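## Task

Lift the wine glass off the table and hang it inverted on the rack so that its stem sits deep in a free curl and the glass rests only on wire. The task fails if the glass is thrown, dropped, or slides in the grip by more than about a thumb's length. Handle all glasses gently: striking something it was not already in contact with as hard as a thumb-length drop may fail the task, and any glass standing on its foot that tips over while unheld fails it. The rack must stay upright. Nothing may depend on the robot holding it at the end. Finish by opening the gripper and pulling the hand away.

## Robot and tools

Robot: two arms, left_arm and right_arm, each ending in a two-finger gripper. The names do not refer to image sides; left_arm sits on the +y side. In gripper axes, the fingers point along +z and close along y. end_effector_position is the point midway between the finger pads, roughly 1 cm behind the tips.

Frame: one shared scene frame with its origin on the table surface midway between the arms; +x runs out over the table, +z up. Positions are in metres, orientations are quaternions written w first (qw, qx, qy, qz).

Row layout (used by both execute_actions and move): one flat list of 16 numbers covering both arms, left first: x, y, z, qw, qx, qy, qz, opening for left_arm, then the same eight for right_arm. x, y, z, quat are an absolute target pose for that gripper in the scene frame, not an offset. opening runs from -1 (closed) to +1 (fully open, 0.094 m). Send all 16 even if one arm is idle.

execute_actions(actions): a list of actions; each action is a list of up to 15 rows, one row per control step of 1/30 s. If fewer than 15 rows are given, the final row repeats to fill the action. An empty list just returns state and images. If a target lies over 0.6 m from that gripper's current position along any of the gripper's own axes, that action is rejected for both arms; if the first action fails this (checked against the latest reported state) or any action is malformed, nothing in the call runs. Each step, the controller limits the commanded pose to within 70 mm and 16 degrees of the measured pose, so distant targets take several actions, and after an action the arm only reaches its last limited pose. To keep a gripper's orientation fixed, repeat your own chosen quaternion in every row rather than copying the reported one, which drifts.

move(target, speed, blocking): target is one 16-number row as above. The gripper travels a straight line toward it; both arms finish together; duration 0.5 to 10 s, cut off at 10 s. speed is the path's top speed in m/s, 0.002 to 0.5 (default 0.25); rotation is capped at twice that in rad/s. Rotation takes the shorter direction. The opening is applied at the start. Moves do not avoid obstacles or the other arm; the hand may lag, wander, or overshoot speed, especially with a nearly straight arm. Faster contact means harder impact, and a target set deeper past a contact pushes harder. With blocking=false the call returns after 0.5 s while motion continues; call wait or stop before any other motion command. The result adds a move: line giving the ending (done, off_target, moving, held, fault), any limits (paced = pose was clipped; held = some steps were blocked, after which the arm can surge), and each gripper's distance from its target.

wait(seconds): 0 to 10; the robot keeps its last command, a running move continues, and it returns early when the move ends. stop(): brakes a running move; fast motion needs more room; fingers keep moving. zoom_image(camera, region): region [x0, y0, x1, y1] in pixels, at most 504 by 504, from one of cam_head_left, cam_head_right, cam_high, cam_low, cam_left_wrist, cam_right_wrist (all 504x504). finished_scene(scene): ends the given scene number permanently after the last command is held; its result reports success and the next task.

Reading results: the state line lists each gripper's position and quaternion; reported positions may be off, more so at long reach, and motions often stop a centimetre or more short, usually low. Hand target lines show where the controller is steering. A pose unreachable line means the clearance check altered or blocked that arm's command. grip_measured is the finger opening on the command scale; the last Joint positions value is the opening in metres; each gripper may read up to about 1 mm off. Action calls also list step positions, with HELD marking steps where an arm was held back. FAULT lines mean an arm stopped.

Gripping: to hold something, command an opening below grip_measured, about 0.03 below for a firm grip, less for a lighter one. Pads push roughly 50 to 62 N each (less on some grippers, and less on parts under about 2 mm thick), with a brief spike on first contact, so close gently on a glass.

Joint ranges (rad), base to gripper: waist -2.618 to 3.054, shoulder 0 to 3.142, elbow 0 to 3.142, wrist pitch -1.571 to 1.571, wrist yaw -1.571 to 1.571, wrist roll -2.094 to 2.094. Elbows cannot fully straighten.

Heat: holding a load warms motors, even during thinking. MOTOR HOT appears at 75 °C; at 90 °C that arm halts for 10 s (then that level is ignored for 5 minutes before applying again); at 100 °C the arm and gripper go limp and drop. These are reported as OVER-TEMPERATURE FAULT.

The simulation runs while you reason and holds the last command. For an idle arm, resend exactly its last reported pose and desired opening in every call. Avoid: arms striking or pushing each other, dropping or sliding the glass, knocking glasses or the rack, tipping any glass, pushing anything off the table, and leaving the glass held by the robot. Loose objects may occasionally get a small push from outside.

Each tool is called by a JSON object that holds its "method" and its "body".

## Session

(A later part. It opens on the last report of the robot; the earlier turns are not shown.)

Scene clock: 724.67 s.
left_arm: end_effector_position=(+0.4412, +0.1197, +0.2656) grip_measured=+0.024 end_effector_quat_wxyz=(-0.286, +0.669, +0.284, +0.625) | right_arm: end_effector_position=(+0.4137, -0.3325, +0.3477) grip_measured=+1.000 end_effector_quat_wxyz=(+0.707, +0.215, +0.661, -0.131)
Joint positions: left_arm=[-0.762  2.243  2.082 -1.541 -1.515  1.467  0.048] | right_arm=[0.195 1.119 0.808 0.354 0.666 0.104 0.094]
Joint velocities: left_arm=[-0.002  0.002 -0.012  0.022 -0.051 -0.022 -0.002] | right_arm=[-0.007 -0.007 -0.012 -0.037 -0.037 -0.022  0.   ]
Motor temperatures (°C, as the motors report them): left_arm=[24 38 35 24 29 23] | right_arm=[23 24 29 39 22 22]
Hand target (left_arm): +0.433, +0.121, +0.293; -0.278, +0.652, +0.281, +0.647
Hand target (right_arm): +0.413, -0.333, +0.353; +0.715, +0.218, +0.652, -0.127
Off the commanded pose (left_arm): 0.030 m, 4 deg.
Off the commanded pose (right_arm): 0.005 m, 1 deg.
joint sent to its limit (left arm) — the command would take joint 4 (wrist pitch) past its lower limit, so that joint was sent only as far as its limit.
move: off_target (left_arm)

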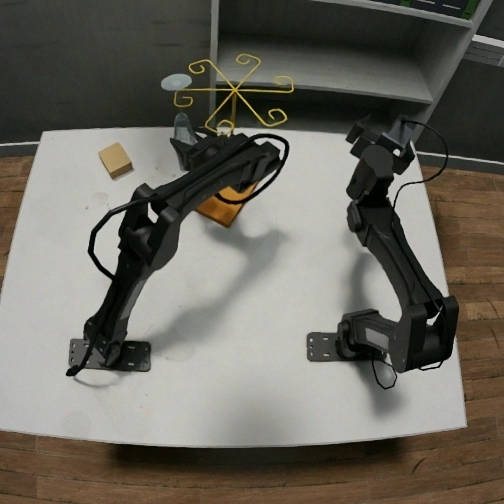

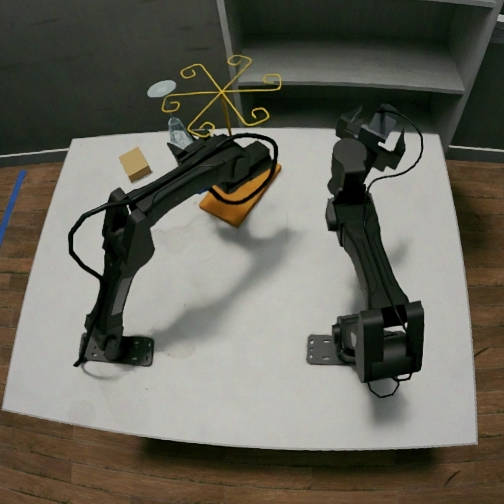

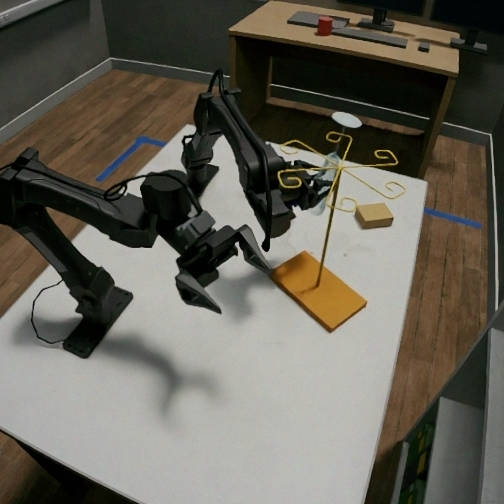

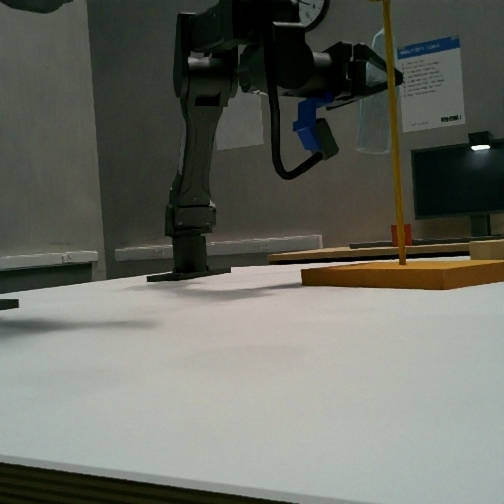

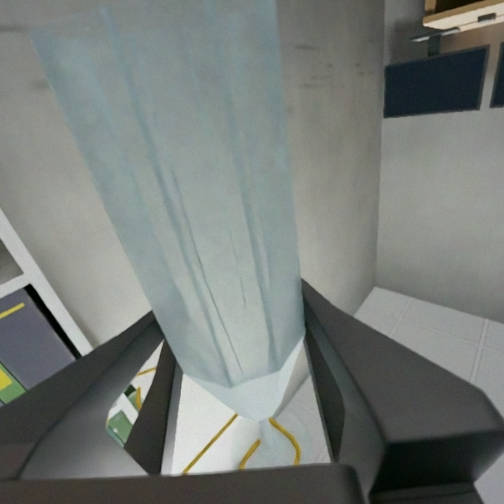

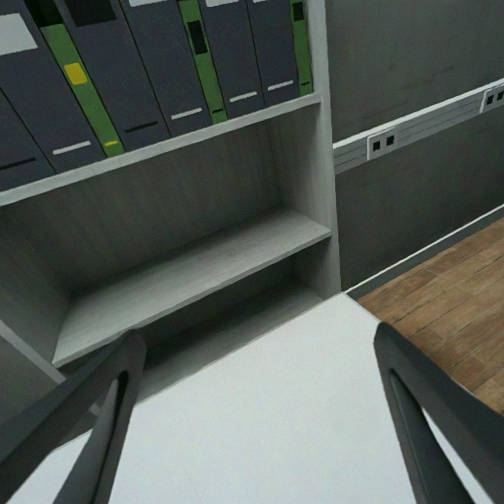

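{"method": "move", "body": {"target": [0.421,0.122,0.294,-0.298,0.641,0.298,0.641,-0.015,0.4135,-0.3326,0.3531,0.715,0.218,0.652,-0.127,1], "speed": 0.01}}

{"method": "zoom_image", "body": {"camera": "cam_head_left", "region": [150,50,270,170]}}

{"method": "zoom_image", "body": {"camera": "cam_high", "region": [270,70,390,190]}}

Scene clock: 753.03 s.
left_arm: end_effector_position=(+0.4282, +0.1212, +0.2721) grip_measured=+0.024 end_effector_quat_wxyz=(-0.275, +0.670, +0.284, +0.629) | right_arm: end_effector_position=(+0.4137, -0.3325, +0.3477) grip_measured=+1.000 end_effector_quat_wxyz=(+0.707, +0.215, +0.661, -0.131)
Joint positions: left_arm=[-0.78   2.182  2.01  -1.542 -1.511  1.438  0.048] | right_arm=[0.195 1.119 0.808 0.354 0.666 0.104 0.094]
Joint velocities: left_arm=[-0.002 -0.007 -0.022  0.037 -0.007 -0.022  0.   ] | right_arm=[-0.012 -0.017 -0.002 -0.007 -0.051 -0.007  0.   ]
Motor temperatures (°C, as the motors report them): left_arm=[24 40 34 24 29 23] | right_arm=[23 24 30 39 22 22]
Hand target (left_arm): +0.421, +0.122, +0.293; -0.271, +0.655, +0.276, +0.649
Hand target (right_arm): +0.413, -0.333, +0.353; +0.715, +0.218, +0.652, -0.127
Off the commanded pose (left_arm): 0.023 m, 5 deg.
Off the commanded pose (right_arm): 0.005 m, 1 deg.
joint sent to its limit (left arm) — the command would take joint 4 (wrist pitch) past its lower limit, so that joint was sent only as far as its limit.
move: off_target (left_arm)

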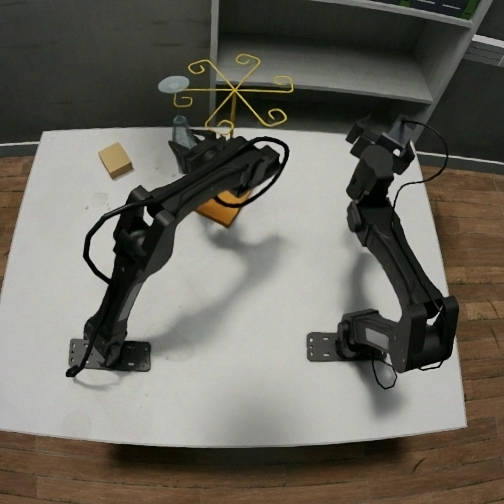

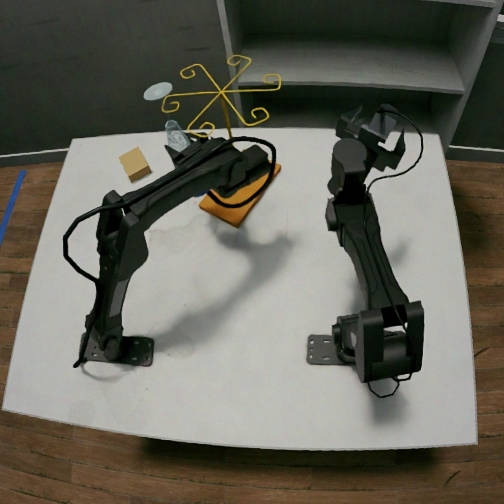

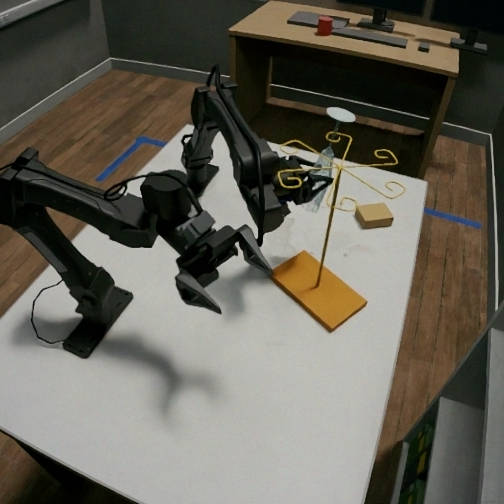

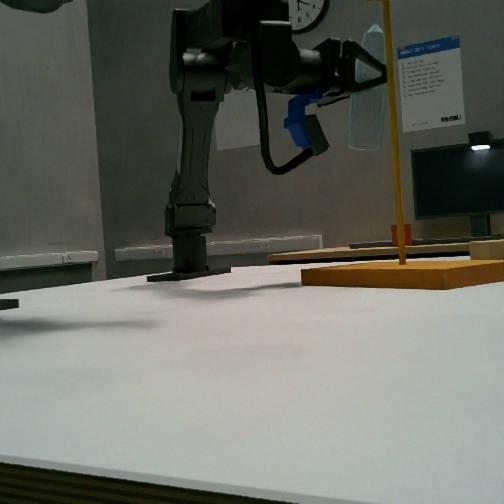

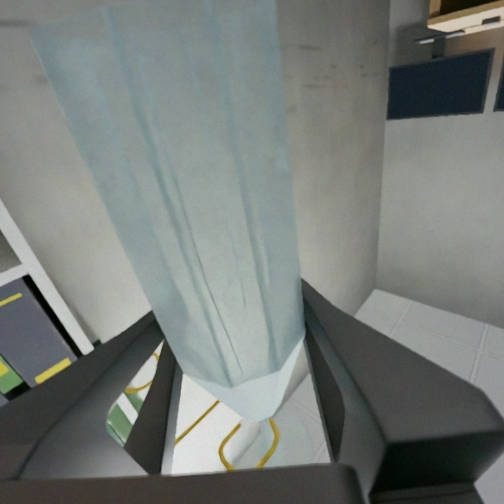

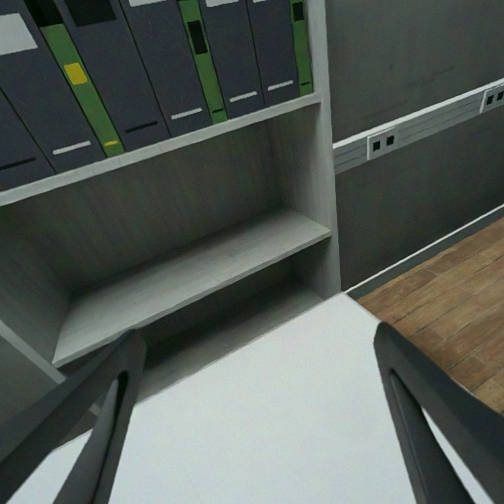

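Region (150, 50, 270, 170) of cam_head_left's 504x504 image, scaled by 4.200, with more detail than that image has.

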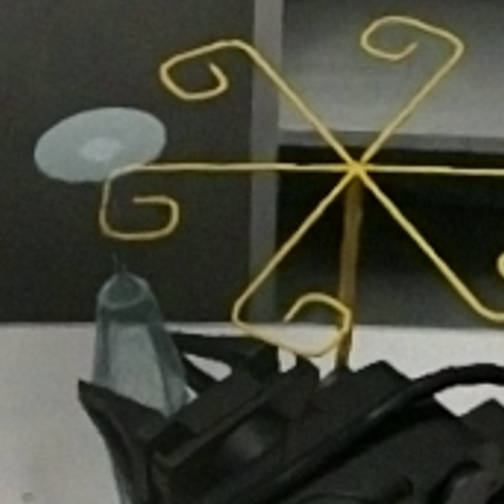

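Region (270, 70, 390, 190) of cam_high's 504x504 image, scaled by 4.200, with more detail than that image has.

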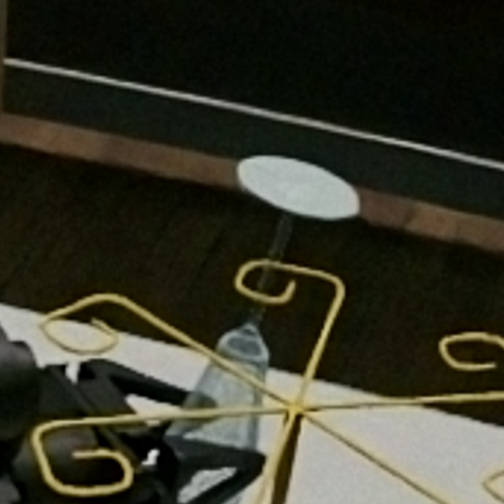

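{"method": "move", "body": {"target": [0.421,0.108,0.294,-0.298,0.641,0.298,0.641,-0.015,0.4135,-0.3326,0.3531,0.715,0.218,0.652,-0.127,1], "speed": 0.01}}

{"method": "zoom_image", "body": {"camera": "cam_head_left", "region": [150,50,270,170]}}

{"method": "zoom_image", "body": {"camera": "cam_high", "region": [270,70,390,190]}}

{"method": "zoom_image", "body": {"camera": "cam_head_right", "region": [130,50,250,170]}}

Scene clock: 769.17 s.
left_arm: end_effector_position=(+0.4242, +0.1111, +0.2716) grip_measured=+0.024 end_effector_quat_wxyz=(-0.266, +0.674, +0.276, +0.631) | right_arm: end_effector_position=(+0.4138, -0.3325, +0.3476) grip_measured=+1.000 end_effector_quat_wxyz=(+0.707, +0.215, +0.661, -0.131)
Joint positions: left_arm=[-0.805  2.182  2.009 -1.542 -1.509  1.437  0.048] | right_arm=[0.195 1.119 0.808 0.354 0.666 0.104 0.094]
Joint velocities: left_arm=[-0.002 -0.007 -0.007 -0.037 -0.022  0.022  0.   ] | right_arm=[ 0.007  0.007  0.002  0.051  0.022 -0.051  0.   ]
Motor temperatures (°C, as the motors report them): left_arm=[24 39 34 24 29 23] | right_arm=[23 24 30 39 22 22]
Hand target (left_arm): +0.421, +0.109, +0.293; -0.263, +0.659, +0.269, +0.651
Hand target (right_arm): +0.414, -0.333, +0.353; +0.715, +0.218, +0.652, -0.127
Off the commanded pose (left_arm): 0.023 m, 6 deg.
Off the commanded pose (right_arm): 0.006 m, 1 deg.
joint sent to its limit (left arm) — the command would take joint 4 (wrist pitch) past its lower limit, so that joint was sent only as far as its limit.
move: off_target (left_arm)

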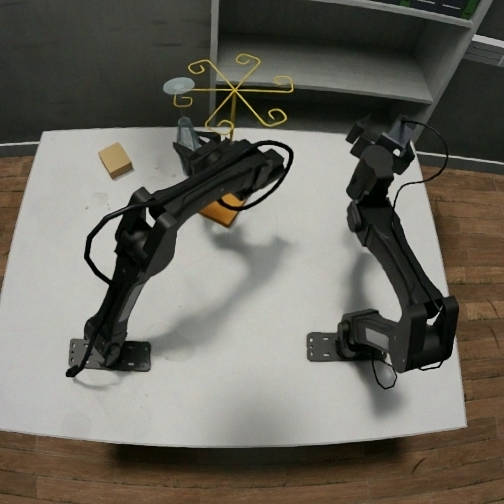

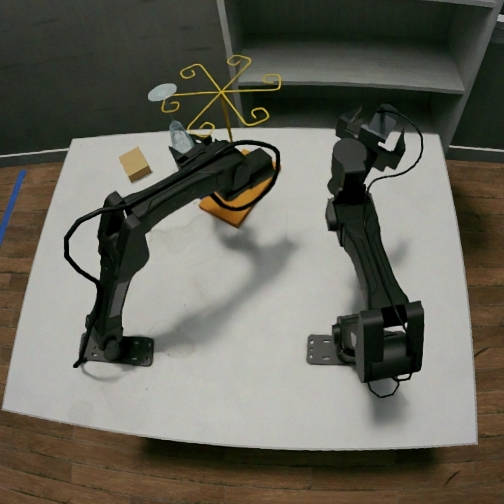

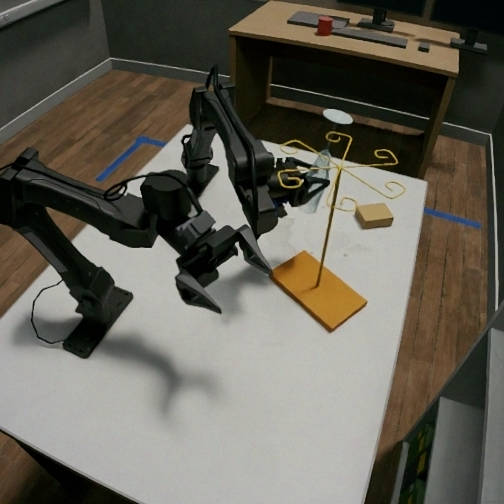

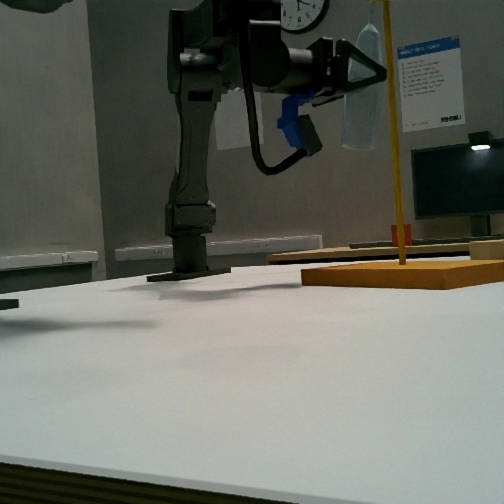

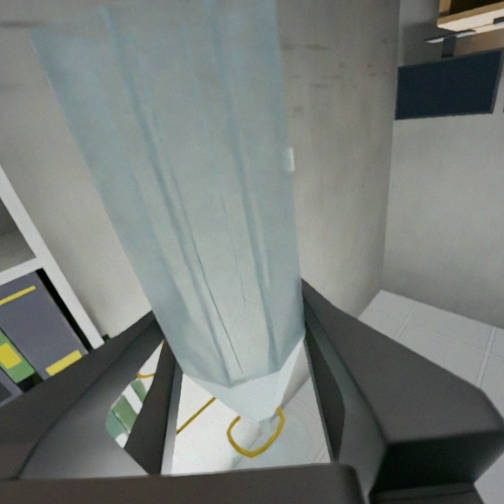

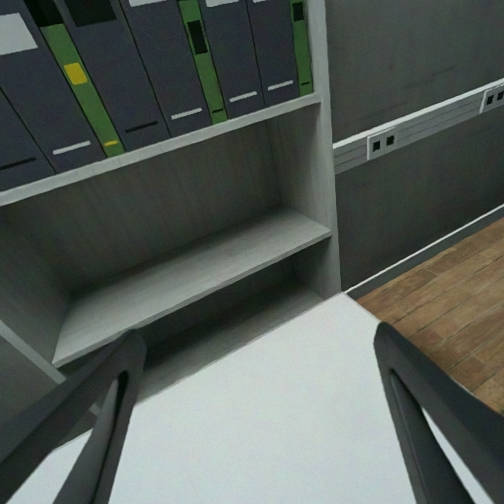

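Region (150, 50, 270, 170) of cam_head_left's 504x504 image, scaled by 4.200, with more detail than that image has.

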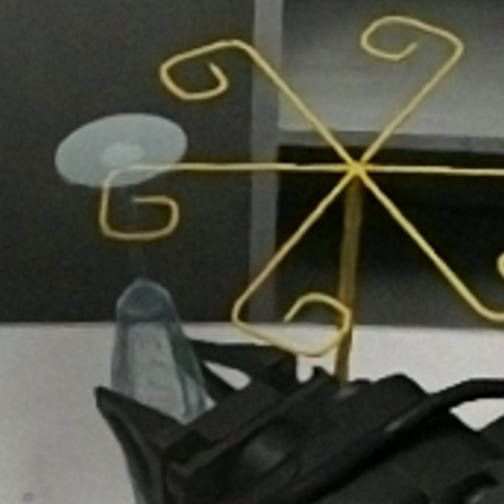

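Region (270, 70, 390, 190) of cam_high's 504x504 image, scaled by 4.200, with more detail than that image has.

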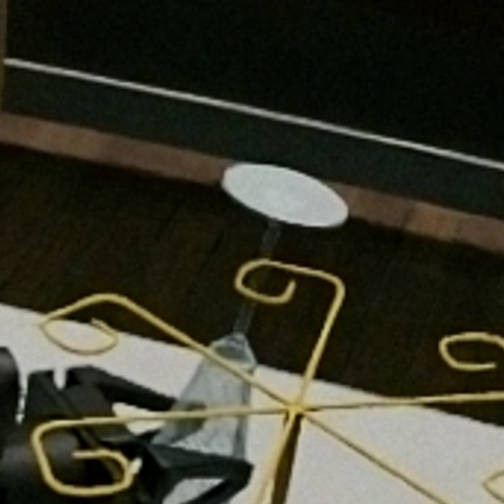

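Region (130, 50, 250, 170) of cam_head_right's 504x504 image, scaled by 4.200, with more detail than that image has.

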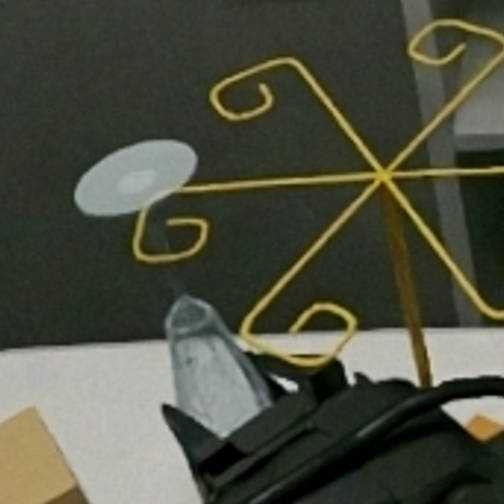

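{"method": "move", "body": {"target": [0.423,0.103,0.272,-0.298,0.641,0.298,0.641,-0.015,0.4135,-0.3326,0.3531,0.715,0.218,0.652,-0.127,1], "speed": 0.01}}

{"method": "zoom_image", "body": {"camera": "cam_head_left", "region": [150,50,270,170]}}

{"method": "zoom_image", "body": {"camera": "cam_high", "region": [270,70,390,190]}}

{"method": "zoom_image", "body": {"camera": "cam_head_right", "region": [130,50,250,170]}}

Scene clock: 787.10 s.
left_arm: end_effector_position=(+0.4245, +0.1071, +0.2655) grip_measured=+0.024 end_effector_quat_wxyz=(-0.254, +0.671, +0.287, +0.635) | right_arm: end_effector_position=(+0.4137, -0.3325, +0.3477) grip_measured=+1.000 end_effector_quat_wxyz=(+0.707, +0.215, +0.661, -0.131)
Joint positions: left_arm=[-0.811  2.195  2.009 -1.542 -1.505  1.389  0.048] | right_arm=[0.195 1.119 0.808 0.354 0.666 0.104 0.094]
Joint velocities: left_arm=[ 0.002 -0.017  0.022  0.022 -0.007  0.007  0.001] | right_arm=[-0.012  0.002 -0.002 -0.037 -0.081 -0.037  0.   ]
Motor temperatures (°C, as the motors report them): left_arm=[24 38 34 24 29 23] | right_arm=[23 24 30 39 22 22]
Hand target (left_arm): +0.423, +0.103, +0.272; -0.261, +0.661, +0.268, +0.650
Hand target (right_arm): +0.414, -0.333, +0.353; +0.715, +0.218, +0.652, -0.127
Off the commanded pose (left_arm): 0.008 m, 6 deg.
Off the commanded pose (right_arm): 0.005 m, 1 deg.
joint sent to its limit (left arm) — the command would take joint 4 (wrist pitch) past its lower limit, so that joint was sent only as far as its limit.
move: off_target (left_arm)

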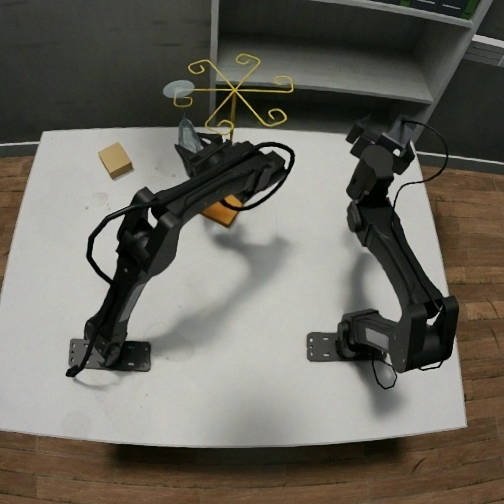

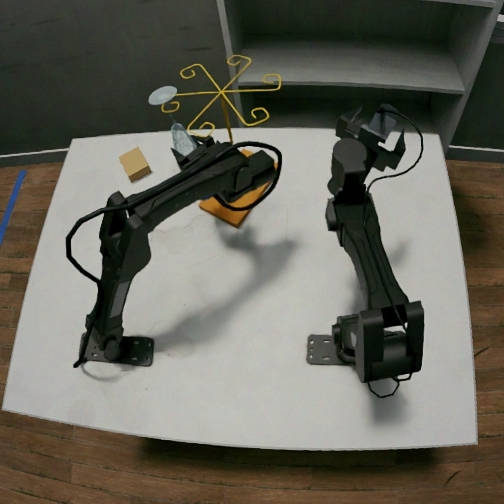

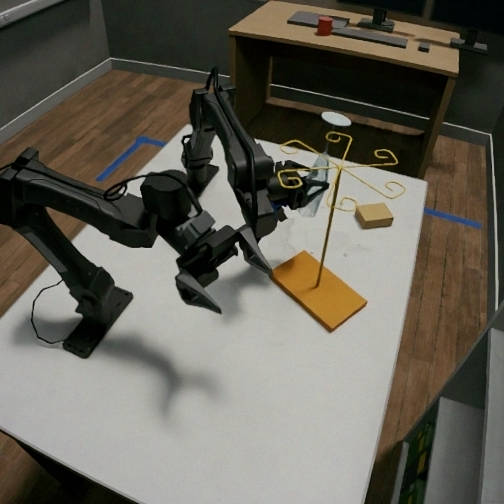

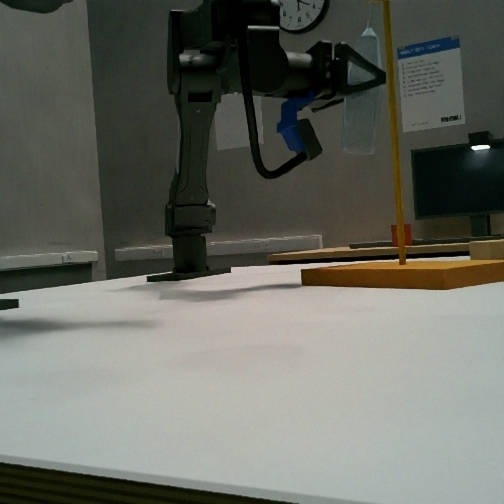

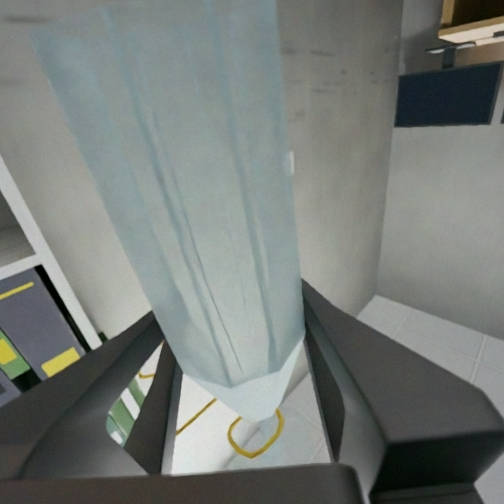

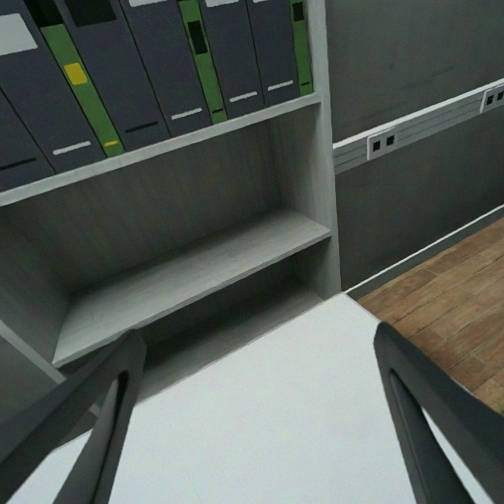

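Region (150, 50, 270, 170) of cam_head_left's 504x504 image, scaled by 4.200, with more detail than that image has.

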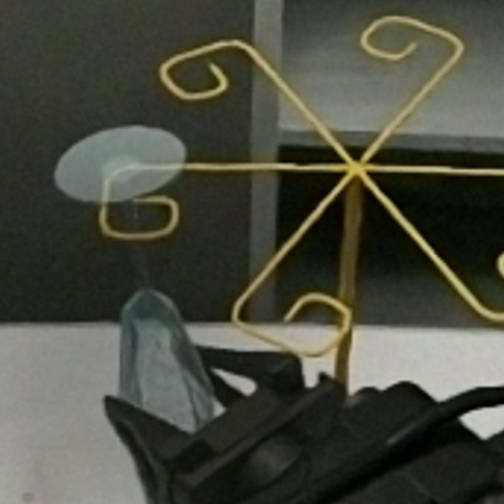

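Region (270, 70, 390, 190) of cam_high's 504x504 image, scaled by 4.200, with more detail than that image has.

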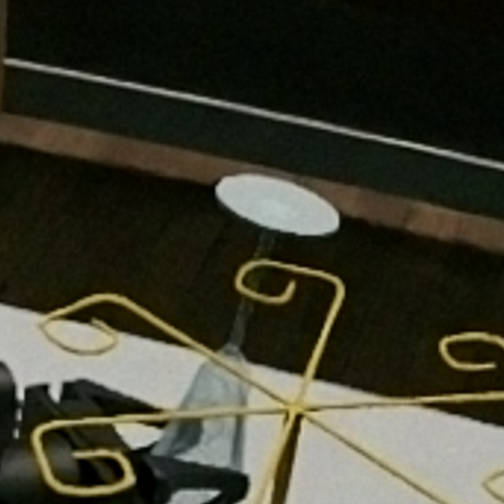

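Region (130, 50, 250, 170) of cam_head_right's 504x504 image, scaled by 4.200, with more detail than that image has.

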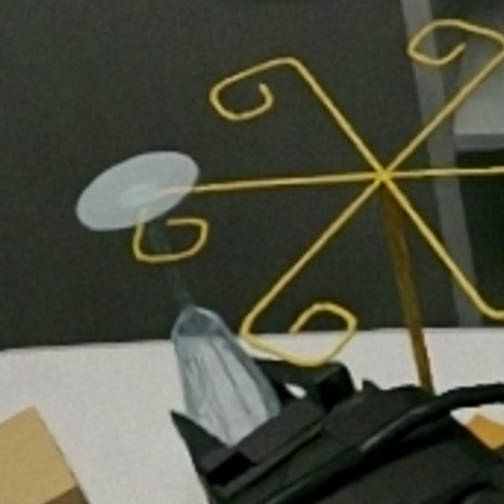

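{"method": "move", "body": {"target": [0.429,0.099,0.260,-0.298,0.641,0.298,0.641,-0.015,0.4135,-0.3326,0.3531,0.715,0.218,0.652,-0.127,1], "speed": 0.01}}

{"method": "zoom_image", "body": {"camera": "cam_head_left", "region": [150,50,270,170]}}

{"method": "zoom_image", "body": {"camera": "cam_high", "region": [270,70,390,190]}}

{"method": "zoom_image", "body": {"camera": "cam_head_right", "region": [130,50,250,170]}}

Scene clock: 802.40 s.
left_arm: end_effector_position=(+0.4287, +0.1028, +0.2476) grip_measured=+0.024 end_effector_quat_wxyz=(-0.262, +0.674, +0.280, +0.631) | right_arm: end_effector_position=(+0.4137, -0.3325, +0.3478) grip_measured=+1.000 end_effector_quat_wxyz=(+0.707, +0.215, +0.661, -0.131)
Joint positions: left_arm=[-0.811  2.24   2.009 -1.542 -1.503  1.367  0.048] | right_arm=[0.195 1.119 0.808 0.355 0.666 0.104 0.094]
Joint velocities: left_arm=[ 0.012 -0.007 -0.002  0.007  0.081 -0.051 -0.   ] | right_arm=[ 0.012 -0.012 -0.012 -0.081 -0.066 -0.022  0.   ]
Motor temperatures (°C, as the motors report them): left_arm=[24 38 34 24 29 23] | right_arm=[23 24 30 39 22 22]
Hand target (left_arm): +0.429, +0.099, +0.260; -0.262, +0.661, +0.270, +0.649
Hand target (right_arm): +0.413, -0.333, +0.353; +0.715, +0.218, +0.652, -0.127
Off the commanded pose (left_arm): 0.013 m, 6 deg.
Off the commanded pose (right_arm): 0.005 m, 1 deg.
joint sent to its limit (left arm) — the command would take joint 4 (wrist pitch) past its lower limit, so that joint was sent only as far as its limit.
move: off_target (left_arm)

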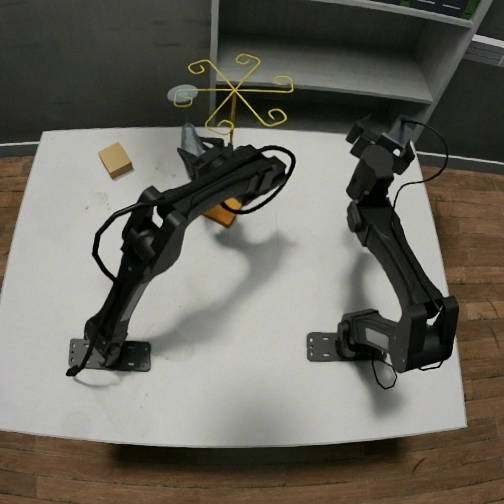

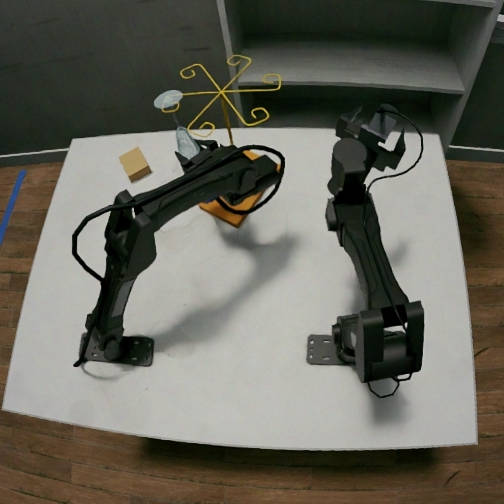

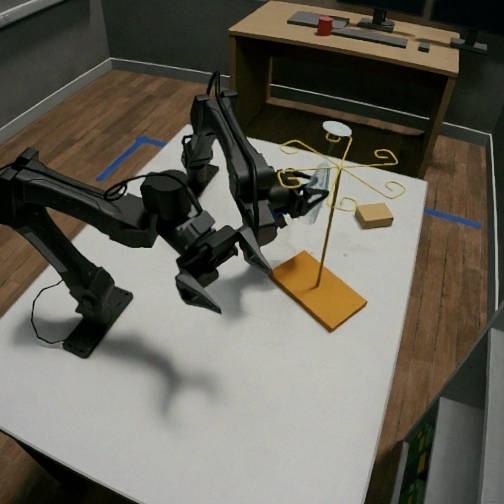

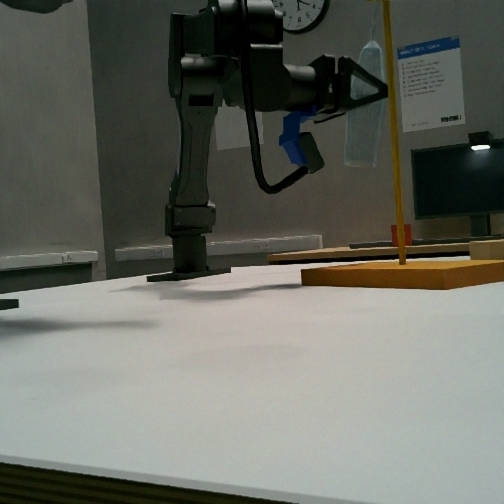

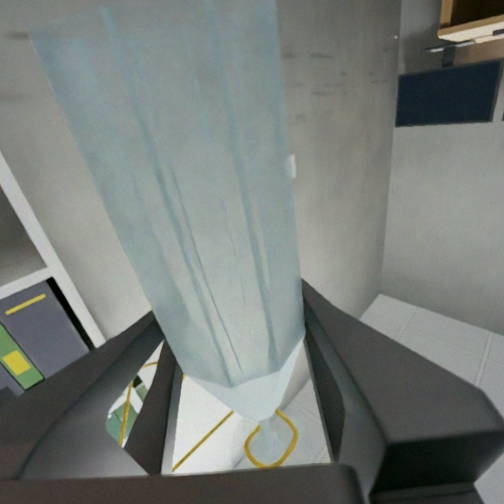

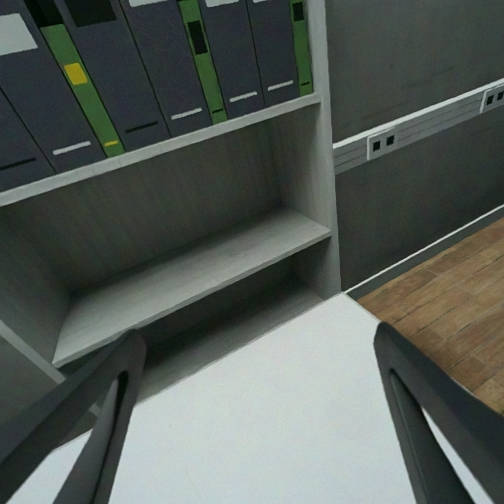

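Region (150, 50, 270, 170) of cam_head_left's 504x504 image, scaled by 4.200, with more detail than that image has.

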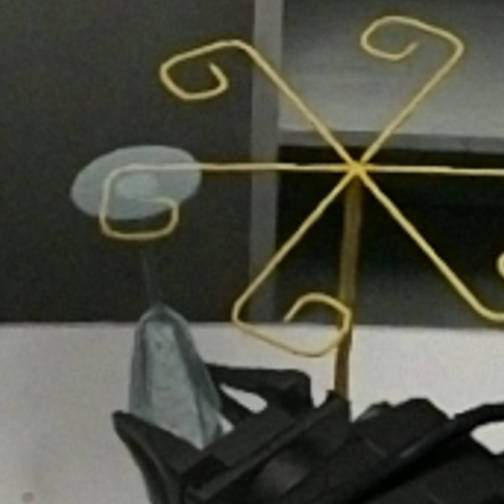

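Region (270, 70, 390, 190) of cam_high's 504x504 image, scaled by 4.200, with more detail than that image has.

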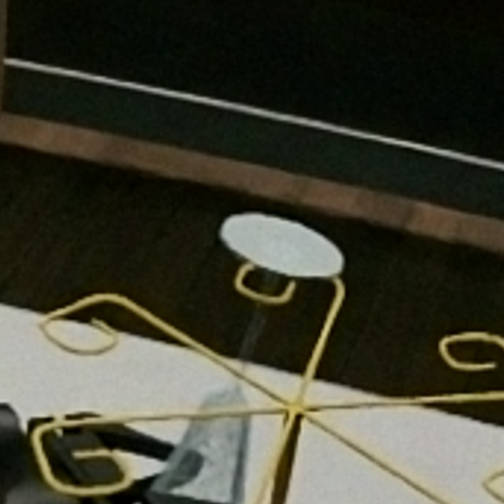

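Region (130, 50, 250, 170) of cam_head_right's 504x504 image, scaled by 4.200, with more detail than that image has.

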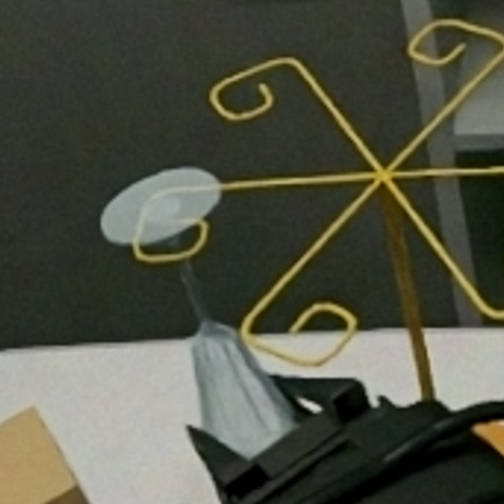

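{"method": "move", "body": {"target": [0.429,0.099,0.254,-0.298,0.641,0.298,0.641,-0.015,0.4135,-0.3326,0.3531,0.715,0.218,0.652,-0.127,1], "speed": 0.005}}

{"method": "zoom_image", "body": {"camera": "cam_head_left", "region": [150,50,270,170]}}

{"method": "zoom_image", "body": {"camera": "cam_high", "region": [270,70,390,190]}}

{"method": "zoom_image", "body": {"camera": "cam_low", "region": [300,0,440,140]}}

Scene clock: 825.97 s.
left_arm: end_effector_position=(+0.4295, +0.1018, +0.2423) grip_measured=+0.024 end_effector_quat_wxyz=(-0.259, +0.674, +0.284, +0.630) | right_arm: end_effector_position=(+0.4138, -0.3325, +0.3474) grip_measured=+1.000 end_effector_quat_wxyz=(+0.707, +0.215, +0.661, -0.131)
Joint positions: left_arm=[-0.811  2.251  2.009 -1.543 -1.499  1.348  0.048] | right_arm=[0.195 1.119 0.808 0.353 0.666 0.104 0.094]
Joint velocities: left_arm=[ 0.002 -0.012 -0.002 -0.081  0.007 -0.037  0.   ] | right_arm=[-0.002 -0.012 -0.002 -0.007 -0.007  0.022  0.   ]
Motor temperatures (°C, as the motors report them): left_arm=[24 38 34 24 29 23] | right_arm=[23 24 30 39 22 22]
Hand target (left_arm): +0.429, +0.099, +0.254; -0.262, +0.662, +0.271, +0.647
Hand target (right_arm): +0.414, -0.333, +0.353; +0.714, +0.218, +0.653, -0.127
Off the commanded pose (left_arm): 0.012 m, 6 deg.
Off the commanded pose (right_arm): 0.006 m, 2 deg.
joint sent to its limit (left arm) — the command would take joint 4 (wrist pitch) past its lower limit, so that joint was sent only as far as its limit.
move: off_target (left_arm; path cut at 10 s)

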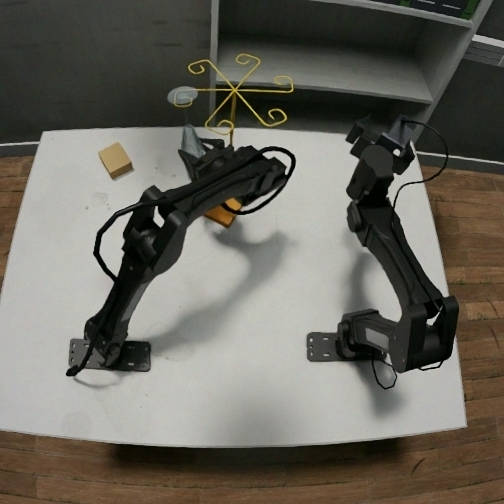

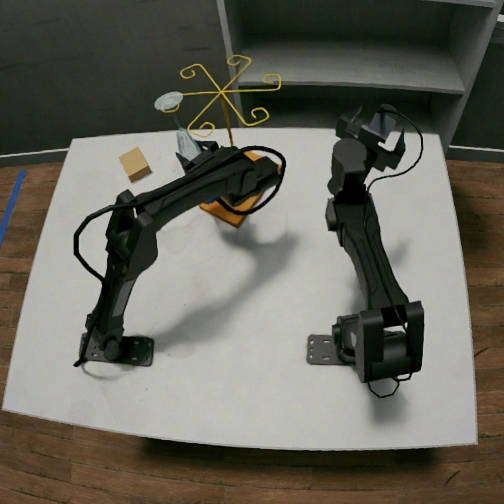

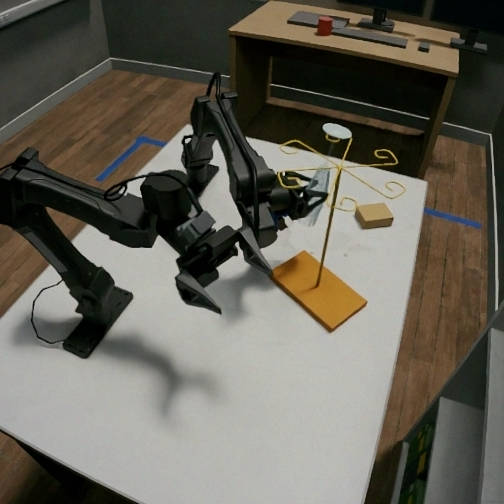

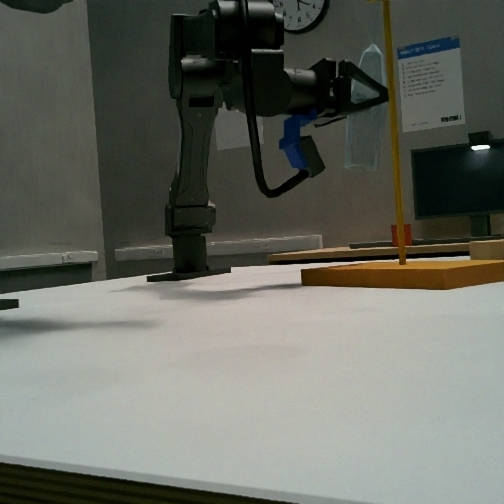

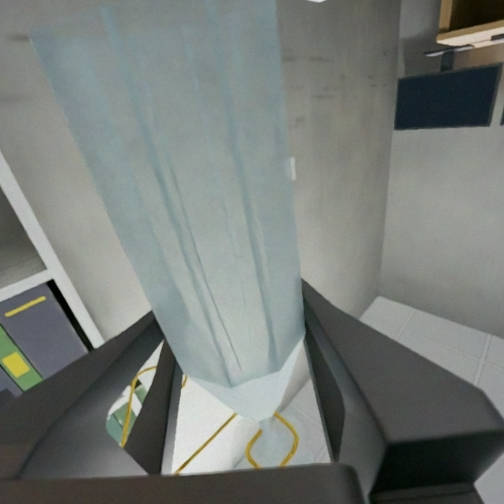

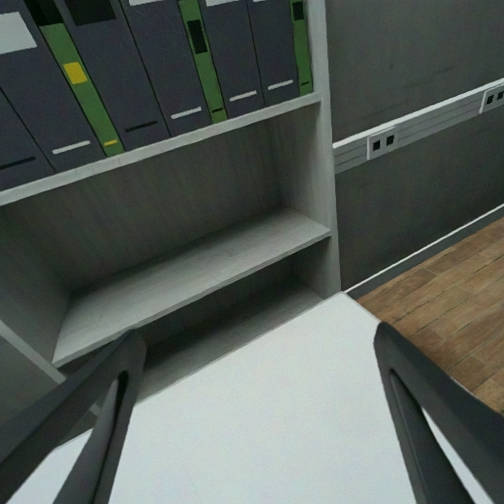

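Region (150, 50, 270, 170) of cam_head_left's 504x504 image, scaled by 4.200, with more detail than that image has.

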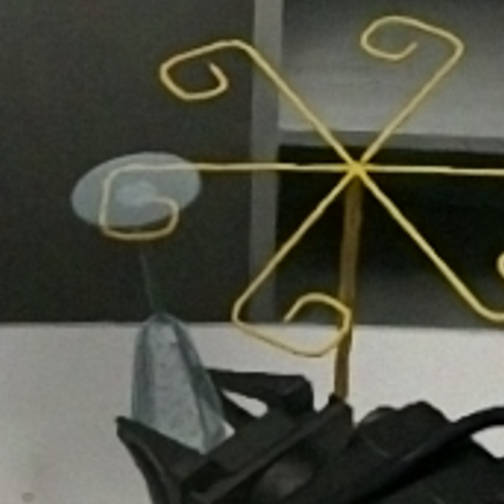

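Region (270, 70, 390, 190) of cam_high's 504x504 image, scaled by 4.200, with more detail than that image has.

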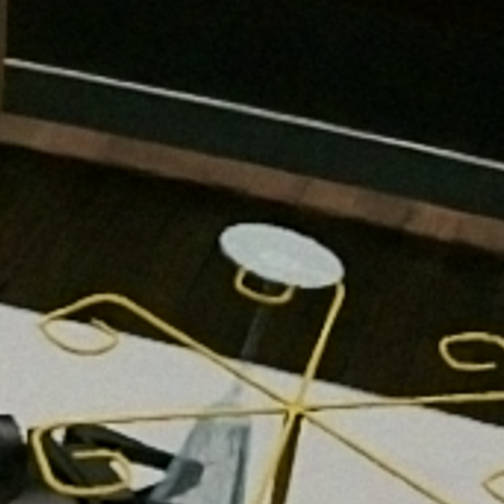

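Region (300, 0, 440, 140) of cam_low's 504x504 image, scaled by 3.600, with more detail than that image has.

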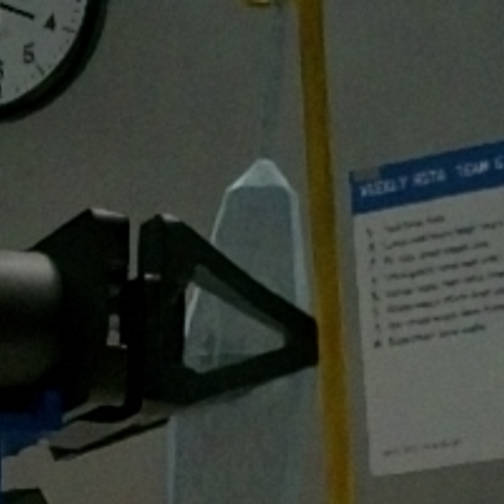

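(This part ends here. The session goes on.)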